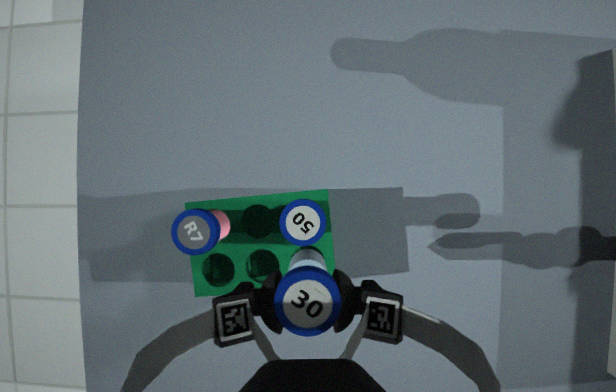

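execute_actions --actions '[{"r1":{"joints":{"arm_m":0.477}}}]' --cameras '[]'

execute_actions --actions '[{"r1":{"joints":{"lift_m":0.975},"pace":"slow"}}]' --cameras '["r1_wrist_camera"]'

execute_actions --actions '[{"r1":{"joints":{"gripper_m":0.05}}}]' --cameras '[]'

execute_actions --actions '[{"r1":{"joints":{"lift_m":1.1}}}]' --cameras '[]'

execute_actions --actions '[{"r1":{"base":{"strafe_m":-0.395},"joints":{"arm_m":0.498}}}]' --cameras '[]'

execute_actions --actions '[{"r1":{"joints":{"lift_m":1.02}}}]' --cameras '["r1_wrist_camera"]'

Scene clock: 202.97 s.
r1.base_odometry: x=-1.925 y=+0.504 heading=+1.805 (m, m, rad; r1's odometry frame)
r1.turned_by_wheels: +0.000 (rad since the last result)
r1.turned_by_imu: +0.001 (rad since the last result)
r1.base_tilt: forward=-0.1 right=-0.1 (deg)
r1.lidar_m: 0.27 0.29 3.92 3.78 2.45 1.75 1.69 1.75 2.40 1.15 0.41 0.29
r1.base_status: not commanded
r1.joint_positions: lift_m=+1.050 arm_m=+0.478 wrist_yaw_rad=+0.000 wrist_pitch_rad=+1.570 wrist_roll_rad=-0.003 gripper_m=+0.000
r1.joint_status: all done
r1.motor_effort: lift_m=+18(18) arm_m=-7(7) wrist_yaw_rad=+0(2) wrist_pitch_rad=+0(0) wrist_roll_rad=-2(1) gripper_m=-15(17) wheel_0=+0(0) wheel_1=-1(1) wheel_2=-1(1) (%)
r1.hand_pose: x=+0.6493 y=-0.0874 z=+0.9399 quat_wxyz=(+0.707, -0.001, +0.707, +0.001) (m; r1's base frame)
r1.wrist_depth_mm: 1160 402 399 402 402 402 402 / 1160 402 402 402 404 404 402 / 1182 402 402 404 404 402 407 / 1182 402 397 402 404 404 404 / 1182 402 343 343 402 404 407 / 1182 404 191 193 189 407 404 / 1182 399 404 407 404 404 407
r2.base_odometry: x=+0.000 y=+0.000 heading=+0.000 (m, m, rad; r2's odometry frame)
r2.turned_by_wheels: +0.000 (rad since the last result)
r2.turned_by_imu: +0.000 (rad since the last result)
r2.base_tilt: forward=+0.3 right=-0.4 (deg)
r2.lidar_m: 1.01 1.06 1.86 2.13 1.25 1.08 1.09 1.28 2.30 3.12 3.65 3.62
r2.base_status: not commanded
r2.joint_positions: lift_m=+0.900 arm_m=-0.002 wrist_yaw_rad=+0.000 wrist_pitch_rad=+0.602 wrist_roll_rad=+0.012 gripper_m=+0.057
r2.joint_status: not commanded
r2.motor_effort: lift_m=+23(23) arm_m=+1(0) wrist_yaw_rad=-1(2) wrist_pitch_rad=-7(7) wrist_roll_rad=+1(1) gripper_m=+1(3) wheel_0=+0(0) wheel_1=+0(0) wheel_2=+0(0) (%)
r2.hand_pose: x=+0.4064 y=-0.0873 z=+0.9144 quat_wxyz=(+0.955, +0.005, +0.296, -0.002) (m; r2's base frame)
r2.wrist_depth_mm: 1118 1229 1182 - - - - / 960 904 1025 - - - - / - - - 1863 - - - / 1756 1756 1708 1808 1808 1808 1863 / 1464 1430 1205 1499 1499 1499 1537 / 1281 1308 198 1336 191 1336 1308 / 1138 1098 1160 107 1138 1138 1160
pictures: none
No camera images: the call's "cameras" was empty. Leave "cameras" out to get every camera's image.

Scene clock: 204.47 s.
r1.base_odometry: x=-1.925 y=+0.504 heading=+1.805 (m, m, rad; r1's odometry frame)
r1.turned_by_wheels: +0.000 (rad since the last result)
r1.turned_by_imu: +0.000 (rad since the last result)
r1.base_tilt: forward=+0.1 right=-0.1 (deg)
r1.lidar_m: 0.28 0.30 3.90 3.78 2.45 1.76 1.69 1.75 2.40 1.14 0.40 0.28
r1.base_status: not commanded
r1.joint_positions: lift_m=+0.975 arm_m=+0.478 wrist_yaw_rad=+0.000 wrist_pitch_rad=+1.570 wrist_roll_rad=-0.003 gripper_m=+0.000
r1.joint_status: all done
r1.motor_effort: lift_m=+18(18) arm_m=-6(7) wrist_yaw_rad=-1(1) wrist_pitch_rad=-1(2) wrist_roll_rad=+0(1) gripper_m=-17(14) wheel_0=-1(0) wheel_1=-1(1) wheel_2=-1(1) (%)
r1.hand_pose: x=+0.6492 y=-0.0874 z=+0.8649 quat_wxyz=(+0.707, -0.001, +0.707, +0.001) (m; r1's base frame)
r1.wrist_depth_mm: 324 325 325 327 327 327 327 / 325 325 325 327 329 327 329 / 325 325 325 327 329 330 329 / 325 325 322 266 329 330 330 / 325 327 267 247 329 329 330 / 327 329 191 193 189 329 330 / 327 327 329 329 330 330 330
r2.base_odometry: x=+0.000 y=+0.000 heading=+0.000 (m, m, rad; r2's odometry frame)
r2.turned_by_wheels: +0.000 (rad since the last result)
r2.turned_by_imu: +0.000 (rad since the last result)
r2.base_tilt: forward=+0.2 right=-0.5 (deg)
r2.lidar_m: 1.03 1.05 1.86 2.12 1.24 1.07 1.08 1.28 2.32 3.11 3.66 3.62
r2.base_status: not commanded
r2.joint_positions: lift_m=+0.900 arm_m=-0.002 wrist_yaw_rad=+0.000 wrist_pitch_rad=+0.602 wrist_roll_rad=+0.012 gripper_m=+0.057
r2.joint_status: not commanded
r2.motor_effort: lift_m=+23(23) arm_m=+0(0) wrist_yaw_rad=-2(2) wrist_pitch_rad=-7(7) wrist_roll_rad=-2(1) gripper_m=-7(3) wheel_0=+0(0) wheel_1=+0(0) wheel_2=+0(0) (%)
r2.hand_pose: x=+0.4064 y=-0.0873 z=+0.9144 quat_wxyz=(+0.955, +0.005, +0.296, -0.002) (m; r2's base frame)
r2.wrist_depth_mm: 1118 1160 1160 - - - - / 960 917 1060 - - - - / - - - 1921 - - - / 1756 1756 1661 1863 1808 1921 1808 / 1430 1430 1229 1537 1576 1537 1537 / 1281 1308 198 1308 191 1336 1336 / 1118 1078 1138 107 1160 1138 1160
pictures: r1_wrist_camera
Images, in order (width x height): r1_wrist_camera 616x392.

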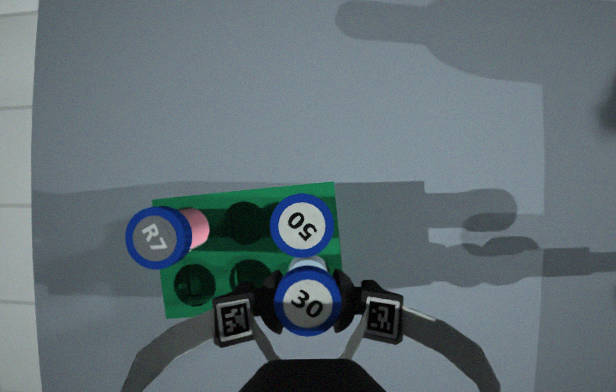

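Scene clock: 205.77 s.
r1.base_odometry: x=-1.925 y=+0.504 heading=+1.805 (m, m, rad; r1's odometry frame)
r1.turned_by_wheels: +0.000 (rad since the last result)
r1.turned_by_imu: +0.000 (rad since the last result)
r1.base_tilt: forward=-0.1 right=+0.0 (deg)
r1.lidar_m: 0.27 0.30 3.93 3.78 2.44 1.75 1.68 1.75 2.39 1.15 0.41 0.29
r1.base_status: not commanded
r1.joint_positions: lift_m=+0.975 arm_m=+0.478 wrist_yaw_rad=+0.000 wrist_pitch_rad=+1.570 wrist_roll_rad=-0.003 gripper_m=+0.050
r1.joint_status: all done
r1.motor_effort: lift_m=+18(18) arm_m=-7(7) wrist_yaw_rad=-3(1) wrist_pitch_rad=-1(1) wrist_roll_rad=-1(2) gripper_m=-5(19) wheel_0=+0(0) wheel_1=-1(1) wheel_2=-1(1) (%)
r1.hand_pose: x=+0.6492 y=-0.0874 z=+0.8649 quat_wxyz=(+0.707, -0.001, +0.707, +0.001) (m; r1's base frame)
r1.wrist_depth_mm: 325 325 327 327 327 327 327 / 325 325 327 327 329 327 329 / 325 327 327 327 329 327 329 / 325 325 324 267 329 329 329 / 327 325 267 259 329 329 330 / 327 327 198 206 197 330 330 / 327 327 327 145 330 329 330
r2.base_odometry: x=+0.000 y=+0.000 heading=+0.000 (m, m, rad; r2's odometry frame)
r2.turned_by_wheels: +0.000 (rad since the last result)
r2.turned_by_imu: +0.000 (rad since the last result)
r2.base_tilt: forward=+0.3 right=-0.7 (deg)
r2.lidar_m: 1.00 1.04 1.87 2.09 1.25 1.08 1.08 1.29 2.31 3.10 3.65 3.62
r2.base_status: not commanded
r2.joint_positions: lift_m=+0.900 arm_m=-0.002 wrist_yaw_rad=+0.000 wrist_pitch_rad=+0.602 wrist_roll_rad=+0.012 gripper_m=+0.057
r2.joint_status: not commanded
r2.motor_effort: lift_m=+23(23) arm_m=+0(0) wrist_yaw_rad=-2(3) wrist_pitch_rad=-7(8) wrist_roll_rad=+0(2) gripper_m=-1(2) wheel_0=+0(0) wheel_1=+0(0) wheel_2=+0(0) (%)
r2.hand_pose: x=+0.4064 y=-0.0873 z=+0.9144 quat_wxyz=(+0.955, +0.005, +0.296, -0.002) (m; r2's base frame)
r2.wrist_depth_mm: 1138 1138 1182 - - - - / 960 891 1025 - - - - / - - - 1921 - - - / 1756 1756 1756 1756 1863 1921 1863 / 1464 1397 1205 1499 1537 1537 1576 / 1281 1336 198 1308 191 1308 1336 / 1118 1118 1138 107 1138 1118 1182
pictures: none
No camera images: the call's "cameras" was empty. Leave "cameras" out to get every camera's image.

Scene clock: 207.33 s.
r1.base_odometry: x=-1.925 y=+0.504 heading=+1.805 (m, m, rad; r1's odometry frame)
r1.turned_by_wheels: +0.000 (rad since the last result)
r1.turned_by_imu: +0.000 (rad since the last result)
r1.base_tilt: forward=-0.2 right=-0.1 (deg)
r1.lidar_m: 0.27 0.29 3.93 3.79 2.42 1.74 1.69 1.75 2.41 1.12 0.40 0.30
r1.base_status: not commanded
r1.joint_positions: lift_m=+1.100 arm_m=+0.478 wrist_yaw_rad=+0.000 wrist_pitch_rad=+1.570 wrist_roll_rad=-0.003 gripper_m=+0.050
r1.joint_status: all done
r1.motor_effort: lift_m=+23(24) arm_m=-7(7) wrist_yaw_rad=-2(1) wrist_pitch_rad=-1(1) wrist_roll_rad=-1(0) gripper_m=-5(7) wheel_0=+0(0) wheel_1=-1(1) wheel_2=-1(1) (%)
r1.hand_pose: x=+0.6492 y=-0.0874 z=+0.9895 quat_wxyz=(+0.707, -0.001, +0.707, +0.001) (m; r1's base frame)
r1.wrist_depth_mm: 1205 449 452 452 452 452 452 / 1229 449 452 452 452 452 455 / 1205 449 449 452 455 452 455 / 1229 455 452 452 452 455 459 / 1229 452 392 394 455 455 455 / 1205 455 199 455 197 455 459 / 1205 452 455 145 455 459 455
r2.base_odometry: x=+0.000 y=+0.000 heading=+0.000 (m, m, rad; r2's odometry frame)
r2.turned_by_wheels: +0.000 (rad since the last result)
r2.turned_by_imu: +0.000 (rad since the last result)
r2.base_tilt: forward=+0.2 right=-0.7 (deg)
r2.lidar_m: 1.01 1.05 1.88 2.10 1.23 1.07 1.09 1.27 2.29 3.11 3.64 3.63
r2.base_status: not commanded
r2.joint_positions: lift_m=+0.900 arm_m=-0.002 wrist_yaw_rad=+0.000 wrist_pitch_rad=+0.602 wrist_roll_rad=+0.012 gripper_m=+0.057
r2.joint_status: not commanded
r2.motor_effort: lift_m=+23(23) arm_m=+0(0) wrist_yaw_rad=-2(2) wrist_pitch_rad=-6(7) wrist_roll_rad=+1(3) gripper_m=+1(2) wheel_0=+0(0) wheel_1=+0(0) wheel_2=+0(0) (%)
r2.hand_pose: x=+0.4064 y=-0.0873 z=+0.9144 quat_wxyz=(+0.955, +0.005, +0.296, -0.002) (m; r2's base frame)
r2.wrist_depth_mm: 1098 1138 1160 - - - - / 960 904 1025 - - - - / - - - 1921 - - - / 1708 1756 1708 1756 1756 1808 1863 / 1464 1366 1182 1499 1576 1537 1576 / 1336 1308 198 1308 191 1336 1336 / 1118 1138 1160 107 1160 1118 1160
pictures: none
No camera images: the call's "cameras" was empty. Leave "cameras" out to get every camera's image.

Scene clock: 209.97 s.
r1.base_odometry: x=-1.541 y=+0.595 heading=+1.805 (m, m, rad; r1's odometry frame)
r1.turned_by_wheels: +0.000 (rad since the last result)
r1.turned_by_imu: +0.002 (rad since the last result)
r1.base_tilt: forward=-0.1 right=-0.2 (deg)
r1.lidar_m: 0.27 0.29 0.43 4.17 2.38 1.79 1.68 1.75 2.39 1.12 0.40 0.30
r1.base_status: done
r1.joint_positions: lift_m=+1.100 arm_m=+0.497 wrist_yaw_rad=+0.000 wrist_pitch_rad=+1.570 wrist_roll_rad=-0.003 gripper_m=+0.050
r1.joint_status: all done
r1.motor_effort: lift_m=+23(23) arm_m=+7(6) wrist_yaw_rad=-1(0) wrist_pitch_rad=-1(1) wrist_roll_rad=-1(1) gripper_m=-5(5) wheel_0=-1(6) wheel_1=+0(6) wheel_2=+0(1) (%)
r1.hand_pose: x=+0.6680 y=-0.0874 z=+0.9895 quat_wxyz=(+0.707, -0.001, +0.707, +0.001) (m; r1's base frame)
r1.wrist_depth_mm: 449 449 452 377 455 452 455 / 449 452 452 310 452 449 407 / 452 452 452 452 449 452 418 / 449 452 452 445 442 445 407 / 452 455 455 389 424 392 392 / 452 452 198 452 197 452 421 / 452 452 452 145 455 355 347
r2.base_odometry: x=+0.000 y=+0.000 heading=+0.000 (m, m, rad; r2's odometry frame)
r2.turned_by_wheels: +0.000 (rad since the last result)
r2.turned_by_imu: +0.000 (rad since the last result)
r2.base_tilt: forward=+0.2 right=-0.6 (deg)
r2.lidar_m: 1.02 1.02 1.88 2.12 1.23 1.07 1.07 1.28 2.31 3.11 3.64 3.62
r2.base_status: not commanded
r2.joint_positions: lift_m=+0.900 arm_m=-0.002 wrist_yaw_rad=+0.000 wrist_pitch_rad=+0.602 wrist_roll_rad=+0.012 gripper_m=+0.057
r2.joint_status: not commanded
r2.motor_effort: lift_m=+23(23) arm_m=+0(0) wrist_yaw_rad=-2(1) wrist_pitch_rad=-7(7) wrist_roll_rad=+0(1) gripper_m=-3(5) wheel_0=+0(0) wheel_1=+0(0) wheel_2=+0(0) (%)
r2.hand_pose: x=+0.4064 y=-0.0873 z=+0.9144 quat_wxyz=(+0.955, +0.005, +0.296, -0.002) (m; r2's base frame)
r2.wrist_depth_mm: 1118 1138 1182 - - - - / 976 904 1042 - - - - / - - - - - - - / 1756 1756 1756 1756 1808 1863 1863 / 1397 1397 1205 1499 1499 1537 1576 / 1308 1255 198 1308 191 1336 1336 / 1138 1118 1138 107 1182 1098 1138
pictures: none
No camera images: the call's "cameras" was empty. Leave "cameras" out to get every camera's image.

Scene clock: 211.30 s.
r1.base_odometry: x=-1.541 y=+0.595 heading=+1.805 (m, m, rad; r1's odometry frame)
r1.turned_by_wheels: +0.000 (rad since the last result)
r1.turned_by_imu: +0.000 (rad since the last result)
r1.base_tilt: forward=-0.1 right=-0.1 (deg)
r1.lidar_m: 0.27 0.31 0.42 4.18 2.39 1.77 1.68 1.76 2.40 1.14 0.40 0.29
r1.base_status: not commanded
r1.joint_positions: lift_m=+1.020 arm_m=+0.497 wrist_yaw_rad=+0.000 wrist_pitch_rad=+1.570 wrist_roll_rad=-0.003 gripper_m=+0.050
r1.joint_status: all done
r1.motor_effort: lift_m=+18(22) arm_m=+7(7) wrist_yaw_rad=-1(1) wrist_pitch_rad=-1(0) wrist_roll_rad=+0(1) gripper_m=+0(6) wheel_0=-1(1) wheel_1=+0(0) wheel_2=+0(0) (%)
r1.hand_pose: x=+0.6680 y=-0.0874 z=+0.9099 quat_wxyz=(+0.707, -0.001, +0.707, +0.001) (m; r1's base frame)
r1.wrist_depth_mm: 370 370 370 227 317 343 347 / 370 370 370 272 370 370 373 / 370 373 373 370 370 370 370 / 370 370 370 366 366 329 342 / 373 373 370 310 310 314 312 / 373 373 199 370 197 373 373 / 373 373 373 145 373 353 332
r2.base_odometry: x=+0.000 y=+0.000 heading=+0.000 (m, m, rad; r2's odometry frame)
r2.turned_by_wheels: +0.000 (rad since the last result)
r2.turned_by_imu: +0.000 (rad since the last result)
r2.base_tilt: forward=+0.1 right=-0.7 (deg)
r2.lidar_m: 1.02 1.04 1.87 2.13 1.25 1.08 1.09 1.26 2.31 3.12 3.65 3.61
r2.base_status: not commanded
r2.joint_positions: lift_m=+0.900 arm_m=-0.002 wrist_yaw_rad=+0.000 wrist_pitch_rad=+0.602 wrist_roll_rad=+0.012 gripper_m=+0.057
r2.joint_status: not commanded
r2.motor_effort: lift_m=+23(23) arm_m=+0(0) wrist_yaw_rad=-2(1) wrist_pitch_rad=-7(7) wrist_roll_rad=-1(1) gripper_m=-4(6) wheel_0=+0(0) wheel_1=+0(0) wheel_2=+0(0) (%)
r2.hand_pose: x=+0.4064 y=-0.0873 z=+0.9144 quat_wxyz=(+0.955, +0.005, +0.296, -0.002) (m; r2's base frame)
r2.wrist_depth_mm: 1118 1160 1160 - - - - / 960 917 1042 - - - - / - - - - - - - / 1808 1756 1708 1808 1863 1808 1921 / 1464 1397 1205 1537 1499 1537 1499 / 1281 1281 198 1308 191 1308 1336 / 1138 1098 1160 107 1160 1138 1182
pictures: r1_wrist_camera
Images, in order (width x height): r1_wrist_camera 616x392.

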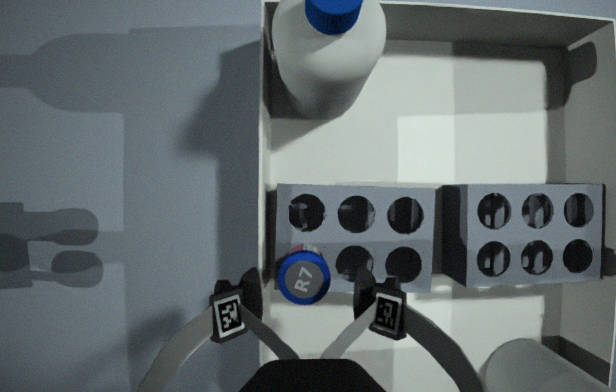

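execute_actions --actions '[{"r1":{"base":{"strafe_m":0.003},"joints":{"lift_m":0.975},"pace":"slow"}}]' --cameras '[]'

execute_actions --actions '[{"r1":{"joints":{"gripper_m":0.0}}}]' --cameras '[]'

execute_actions --actions '[{"r1":{"joints":{"lift_m":1.15}}}]' --cameras '[]'

execute_actions --actions '[{"r1":{"base":{"strafe_m":0.472},"joints":{"arm_m":0.47}}}]' --cameras '[]'

execute_actions --actions '[{"r1":{"joints":{"lift_m":1.05}}}]' --cameras '["r1_wrist_camera"]'

Scene clock: 222.37 s.
r1.base_odometry: x=-1.544 y=+0.595 heading=+1.805 (m, m, rad; r1's odometry frame)
r1.turned_by_wheels: +0.000 (rad since the last result)
r1.turned_by_imu: +0.001 (rad since the last result)
r1.base_tilt: forward=-0.2 right=-0.3 (deg)
r1.lidar_m: 0.27 0.30 0.42 4.17 2.40 1.79 1.69 1.76 2.41 1.13 0.43 0.28
r1.base_status: done
r1.joint_positions: lift_m=+0.975 arm_m=+0.497 wrist_yaw_rad=+0.000 wrist_pitch_rad=+1.570 wrist_roll_rad=-0.003 gripper_m=+0.050
r1.joint_status: all done
r1.motor_effort: lift_m=+18(18) arm_m=+7(6) wrist_yaw_rad=-1(1) wrist_pitch_rad=-1(1) wrist_roll_rad=-1(1) gripper_m=+0(3) wheel_0=-1(3) wheel_1=+1(3) wheel_2=+0(0) (%)
r1.hand_pose: x=+0.6680 y=-0.0874 z=+0.8649 quat_wxyz=(+0.707, -0.001, +0.707, +0.001) (m; r1's base frame)
r1.wrist_depth_mm: 324 325 325 191 262 325 327 / 325 325 325 278 327 325 325 / 325 327 327 325 325 325 327 / 325 327 325 320 320 287 271 / 325 327 327 265 266 286 267 / 325 327 198 204 196 327 329 / 327 327 329 145 327 329 329
r2.base_odometry: x=+0.000 y=+0.000 heading=+0.000 (m, m, rad; r2's odometry frame)
r2.turned_by_wheels: +0.000 (rad since the last result)
r2.turned_by_imu: +0.000 (rad since the last result)
r2.base_tilt: forward=+0.2 right=-0.4 (deg)
r2.lidar_m: 1.04 1.05 1.87 2.10 1.22 1.07 1.08 1.30 2.29 3.12 3.66 3.62
r2.base_status: not commanded
r2.joint_positions: lift_m=+0.900 arm_m=-0.002 wrist_yaw_rad=+0.000 wrist_pitch_rad=+0.602 wrist_roll_rad=+0.012 gripper_m=+0.057
r2.joint_status: not commanded
r2.motor_effort: lift_m=+23(23) arm_m=+0(0) wrist_yaw_rad=-2(2) wrist_pitch_rad=-7(7) wrist_roll_rad=-1(0) gripper_m=-3(6) wheel_0=+0(0) wheel_1=+0(0) wheel_2=+0(0) (%)
r2.hand_pose: x=+0.4064 y=-0.0873 z=+0.9144 quat_wxyz=(+0.955, +0.005, +0.296, -0.002) (m; r2's base frame)
r2.wrist_depth_mm: 1118 1182 1160 - - - - / 960 904 1025 - - - - / - - 1983 - - - - / 1708 1756 1756 1808 1808 1756 1863 / 1430 1430 1182 1537 1537 1537 1576 / 1255 1281 198 1308 191 1336 1308 / 1118 1098 1138 107 1160 1118 1182
pictures: none
No camera images: the call's "cameras" was empty. Leave "cameras" out to get every camera's image.

Scene clock: 223.67 s.
r1.base_odometry: x=-1.544 y=+0.595 heading=+1.805 (m, m, rad; r1's odometry frame)
r1.turned_by_wheels: +0.000 (rad since the last result)
r1.turned_by_imu: +0.000 (rad since the last result)
r1.base_tilt: forward=-0.1 right=-0.3 (deg)
r1.lidar_m: 0.27 0.30 0.42 4.17 2.39 1.77 1.68 1.76 2.42 1.11 0.40 0.29
r1.base_status: not commanded
r1.joint_positions: lift_m=+0.975 arm_m=+0.497 wrist_yaw_rad=+0.000 wrist_pitch_rad=+1.570 wrist_roll_rad=-0.003 gripper_m=+0.000
r1.joint_status: all done
r1.motor_effort: lift_m=+18(18) arm_m=+6(7) wrist_yaw_rad=+1(1) wrist_pitch_rad=-1(0) wrist_roll_rad=-1(2) gripper_m=-18(17) wheel_0=-1(1) wheel_1=+1(1) wheel_2=+0(0) (%)
r1.hand_pose: x=+0.6680 y=-0.0874 z=+0.8649 quat_wxyz=(+0.707, -0.001, +0.707, +0.001) (m; r1's base frame)
r1.wrist_depth_mm: 325 325 324 191 260 325 325 / 325 325 327 277 325 325 327 / 327 327 327 324 325 325 325 / 325 327 327 320 322 287 296 / 325 327 329 265 297 286 267 / 327 327 191 193 189 327 327 / 327 327 327 325 327 327 327
r2.base_odometry: x=+0.000 y=+0.000 heading=+0.000 (m, m, rad; r2's odometry frame)
r2.turned_by_wheels: +0.000 (rad since the last result)
r2.turned_by_imu: +0.000 (rad since the last result)
r2.base_tilt: forward=+0.2 right=-0.7 (deg)
r2.lidar_m: 1.02 1.06 1.87 2.12 1.26 1.09 1.09 1.29 2.29 3.13 3.65 3.61
r2.base_status: not commanded
r2.joint_positions: lift_m=+0.900 arm_m=-0.002 wrist_yaw_rad=+0.000 wrist_pitch_rad=+0.602 wrist_roll_rad=+0.012 gripper_m=+0.057
r2.joint_status: not commanded
r2.motor_effort: lift_m=+23(23) arm_m=+0(0) wrist_yaw_rad=-2(2) wrist_pitch_rad=-7(6) wrist_roll_rad=+0(0) gripper_m=+1(2) wheel_0=+0(0) wheel_1=+0(0) wheel_2=+0(0) (%)
r2.hand_pose: x=+0.4064 y=-0.0873 z=+0.9144 quat_wxyz=(+0.955, +0.005, +0.296, -0.002) (m; r2's base frame)
r2.wrist_depth_mm: 1098 1138 1160 - - - - / 946 904 1060 - - - - / - - 1983 - - - - / 1808 1808 1708 1808 1921 1863 1863 / 1430 1366 1205 1537 1537 1576 1576 / 1281 1336 198 1336 192 1336 1336 / 1160 1118 1160 107 1182 1118 1160
pictures: none
No camera images: the call's "cameras" was empty. Leave "cameras" out to get every camera's image.

Scene clock: 225.47 s.
r1.base_odometry: x=-1.544 y=+0.595 heading=+1.805 (m, m, rad; r1's odometry frame)
r1.turned_by_wheels: +0.000 (rad since the last result)
r1.turned_by_imu: +0.001 (rad since the last result)
r1.base_tilt: forward=-0.1 right=-0.2 (deg)
r1.lidar_m: 0.28 0.28 0.42 4.18 2.38 1.76 1.70 1.75 2.39 1.13 0.38 0.29
r1.base_status: not commanded
r1.joint_positions: lift_m=+1.150 arm_m=+0.497 wrist_yaw_rad=+0.000 wrist_pitch_rad=+1.570 wrist_roll_rad=-0.003 gripper_m=+0.000
r1.joint_status: all done
r1.motor_effort: lift_m=+23(25) arm_m=+7(7) wrist_yaw_rad=+1(0) wrist_pitch_rad=-1(1) wrist_roll_rad=+1(1) gripper_m=-19(18) wheel_0=-1(1) wheel_1=+1(1) wheel_2=+0(0) (%)
r1.hand_pose: x=+0.6680 y=-0.0874 z=+1.0395 quat_wxyz=(+0.707, -0.001, +0.707, +0.001) (m; r1's base frame)
r1.wrist_depth_mm: 496 500 496 500 504 504 508 / 500 500 500 362 504 492 508 / 500 500 500 500 500 500 504 / 500 500 500 504 500 473 508 / 500 504 504 473 500 477 508 / 500 504 191 193 189 488 508 / 504 504 504 500 492 362 508
r2.base_odometry: x=+0.000 y=+0.000 heading=+0.000 (m, m, rad; r2's odometry frame)
r2.turned_by_wheels: +0.000 (rad since the last result)
r2.turned_by_imu: +0.000 (rad since the last result)
r2.base_tilt: forward=+0.2 right=-0.7 (deg)
r2.lidar_m: 1.01 1.05 1.89 2.13 1.25 1.09 1.08 1.29 2.32 3.11 3.64 3.61
r2.base_status: not commanded
r2.joint_positions: lift_m=+0.900 arm_m=-0.002 wrist_yaw_rad=+0.000 wrist_pitch_rad=+0.602 wrist_roll_rad=+0.012 gripper_m=+0.057
r2.joint_status: not commanded
r2.motor_effort: lift_m=+23(23) arm_m=+0(0) wrist_yaw_rad=-1(1) wrist_pitch_rad=-7(7) wrist_roll_rad=+0(0) gripper_m=-3(2) wheel_0=+0(0) wheel_1=+0(0) wheel_2=+0(0) (%)
r2.hand_pose: x=+0.4064 y=-0.0873 z=+0.9144 quat_wxyz=(+0.955, +0.005, +0.296, -0.002) (m; r2's base frame)
r2.wrist_depth_mm: 1118 1138 1160 - - - - / 976 917 1025 - - - - / - - 1983 - - - - / 1756 1808 1756 1808 1863 1863 1863 / 1430 1430 1182 1537 1576 1576 1576 / 1308 1281 197 1308 192 1308 1308 / 1160 1138 1160 107 1182 1118 1182
pictures: none
No camera images: the call's "cameras" was empty. Leave "cameras" out to get every camera's image.

Scene clock: 228.37 s.
r1.base_odometry: x=-2.003 y=+0.485 heading=+1.805 (m, m, rad; r1's odometry frame)
r1.turned_by_wheels: +0.000 (rad since the last result)
r1.turned_by_imu: +0.000 (rad since the last result)
r1.base_tilt: forward=-0.1 right=+0.0 (deg)
r1.lidar_m: 0.27 0.30 3.84 3.70 2.44 1.76 1.70 1.75 2.38 1.14 0.40 0.30
r1.base_status: done
r1.joint_positions: lift_m=+1.150 arm_m=+0.471 wrist_yaw_rad=+0.000 wrist_pitch_rad=+1.570 wrist_roll_rad=-0.003 gripper_m=+0.000
r1.joint_status: all done
r1.motor_effort: lift_m=+23(23) arm_m=-7(7) wrist_yaw_rad=-1(2) wrist_pitch_rad=+0(0) wrist_roll_rad=-1(1) gripper_m=-19(18) wheel_0=+1(11) wheel_1=+0(8) wheel_2=+0(2) (%)
r1.hand_pose: x=+0.6423 y=-0.0874 z=+1.0395 quat_wxyz=(+0.707, -0.001, +0.707, +0.001) (m; r1's base frame)
r1.wrist_depth_mm: 1255 1255 500 504 504 504 504 / 1255 1281 500 504 508 504 504 / 1281 1281 504 500 508 504 508 / 1281 1255 504 504 504 504 508 / 1281 1281 500 445 504 508 508 / 1281 1281 191 194 189 508 508 / 1255 1281 504 504 508 508 508
r2.base_odometry: x=+0.000 y=+0.000 heading=+0.000 (m, m, rad; r2's odometry frame)
r2.turned_by_wheels: +0.000 (rad since the last result)
r2.turned_by_imu: +0.000 (rad since the last result)
r2.base_tilt: forward=+0.2 right=-0.7 (deg)
r2.lidar_m: 1.03 1.04 1.88 2.13 1.24 1.08 1.07 1.29 2.33 3.11 3.66 3.62
r2.base_status: not commanded
r2.joint_positions: lift_m=+0.900 arm_m=-0.002 wrist_yaw_rad=+0.000 wrist_pitch_rad=+0.602 wrist_roll_rad=+0.012 gripper_m=+0.057
r2.joint_status: not commanded
r2.motor_effort: lift_m=+23(23) arm_m=+0(0) wrist_yaw_rad=-2(3) wrist_pitch_rad=-6(7) wrist_roll_rad=-1(0) gripper_m=-4(3) wheel_0=+0(0) wheel_1=+0(0) wheel_2=+0(0) (%)
r2.hand_pose: x=+0.4064 y=-0.0873 z=+0.9144 quat_wxyz=(+0.955, +0.005, +0.296, -0.002) (m; r2's base frame)
r2.wrist_depth_mm: 1118 1138 1182 - - - - / 976 904 1025 - - - - / - - - 1921 - - - / 1808 1708 1756 1808 1863 1921 1863 / 1464 1430 1182 1537 1537 1576 1537 / 1308 1281 198 1336 191 1336 1336 / 1138 1118 1118 107 1160 1118 1138
pictures: none
No camera images: the call's "cameras" was empty. Leave "cameras" out to get every camera's image.

Scene clock: 229.80 s.
r1.base_odometry: x=-2.003 y=+0.485 heading=+1.805 (m, m, rad; r1's odometry frame)
r1.turned_by_wheels: +0.000 (rad since the last result)
r1.turned_by_imu: +0.000 (rad since the last result)
r1.base_tilt: forward=-0.1 right=-0.2 (deg)
r1.lidar_m: 0.27 0.30 3.83 3.71 2.42 1.75 1.69 1.73 2.38 1.14 0.41 0.29
r1.base_status: not commanded
r1.joint_positions: lift_m=+1.050 arm_m=+0.471 wrist_yaw_rad=+0.000 wrist_pitch_rad=+1.570 wrist_roll_rad=-0.003 gripper_m=+0.000
r1.joint_status: all done
r1.motor_effort: lift_m=+18(21) arm_m=-7(7) wrist_yaw_rad=-3(1) wrist_pitch_rad=-2(1) wrist_roll_rad=-1(1) gripper_m=-17(15) wheel_0=+1(1) wheel_1=+0(0) wheel_2=-1(1) (%)
r1.hand_pose: x=+0.6423 y=-0.0874 z=+0.9399 quat_wxyz=(+0.707, -0.001, +0.707, +0.001) (m; r1's base frame)
r1.wrist_depth_mm: 1160 1138 399 402 402 404 404 / 1182 1182 402 399 402 407 402 / 1160 1160 399 402 404 404 404 / 1160 1182 402 399 343 404 404 / 1182 1160 402 343 343 404 407 / 1160 1182 191 193 189 404 407 / 1182 1182 402 404 404 407 407
r2.base_odometry: x=+0.000 y=+0.000 heading=+0.000 (m, m, rad; r2's odometry frame)
r2.turned_by_wheels: +0.000 (rad since the last result)
r2.turned_by_imu: +0.000 (rad since the last result)
r2.base_tilt: forward=+0.1 right=-0.4 (deg)
r2.lidar_m: 1.02 1.04 1.87 2.12 1.24 1.08 1.07 1.28 2.31 3.11 3.65 3.61
r2.base_status: not commanded
r2.joint_positions: lift_m=+0.900 arm_m=-0.002 wrist_yaw_rad=+0.000 wrist_pitch_rad=+0.602 wrist_roll_rad=+0.012 gripper_m=+0.057
r2.joint_status: not commanded
r2.motor_effort: lift_m=+23(23) arm_m=+0(0) wrist_yaw_rad=-2(1) wrist_pitch_rad=-8(6) wrist_roll_rad=-1(2) gripper_m=-9(5) wheel_0=+0(0) wheel_1=+0(0) wheel_2=+0(0) (%)
r2.hand_pose: x=+0.4064 y=-0.0873 z=+0.9144 quat_wxyz=(+0.955, +0.005, +0.296, -0.002) (m; r2's base frame)
r2.wrist_depth_mm: 1118 1138 1160 - - - - / 960 904 1060 - - - - / - - - 1863 - - - / 1756 1808 1756 1863 1808 1863 1863 / 1464 1430 1182 1499 1537 1537 1576 / 1308 1308 198 1281 191 1308 1336 / 1138 1098 1160 107 1138 1118 1160
pictures: r1_wrist_camera
Images, in order (width x height): r1_wrist_camera 616x392.

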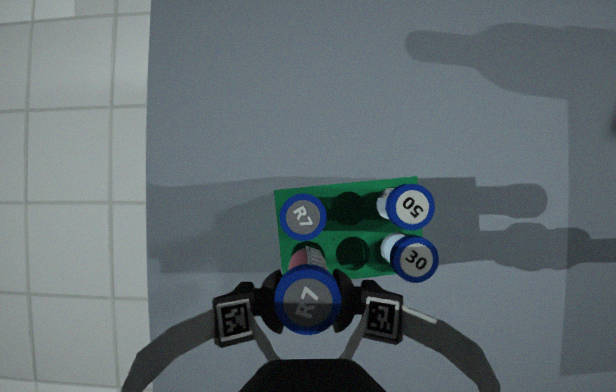

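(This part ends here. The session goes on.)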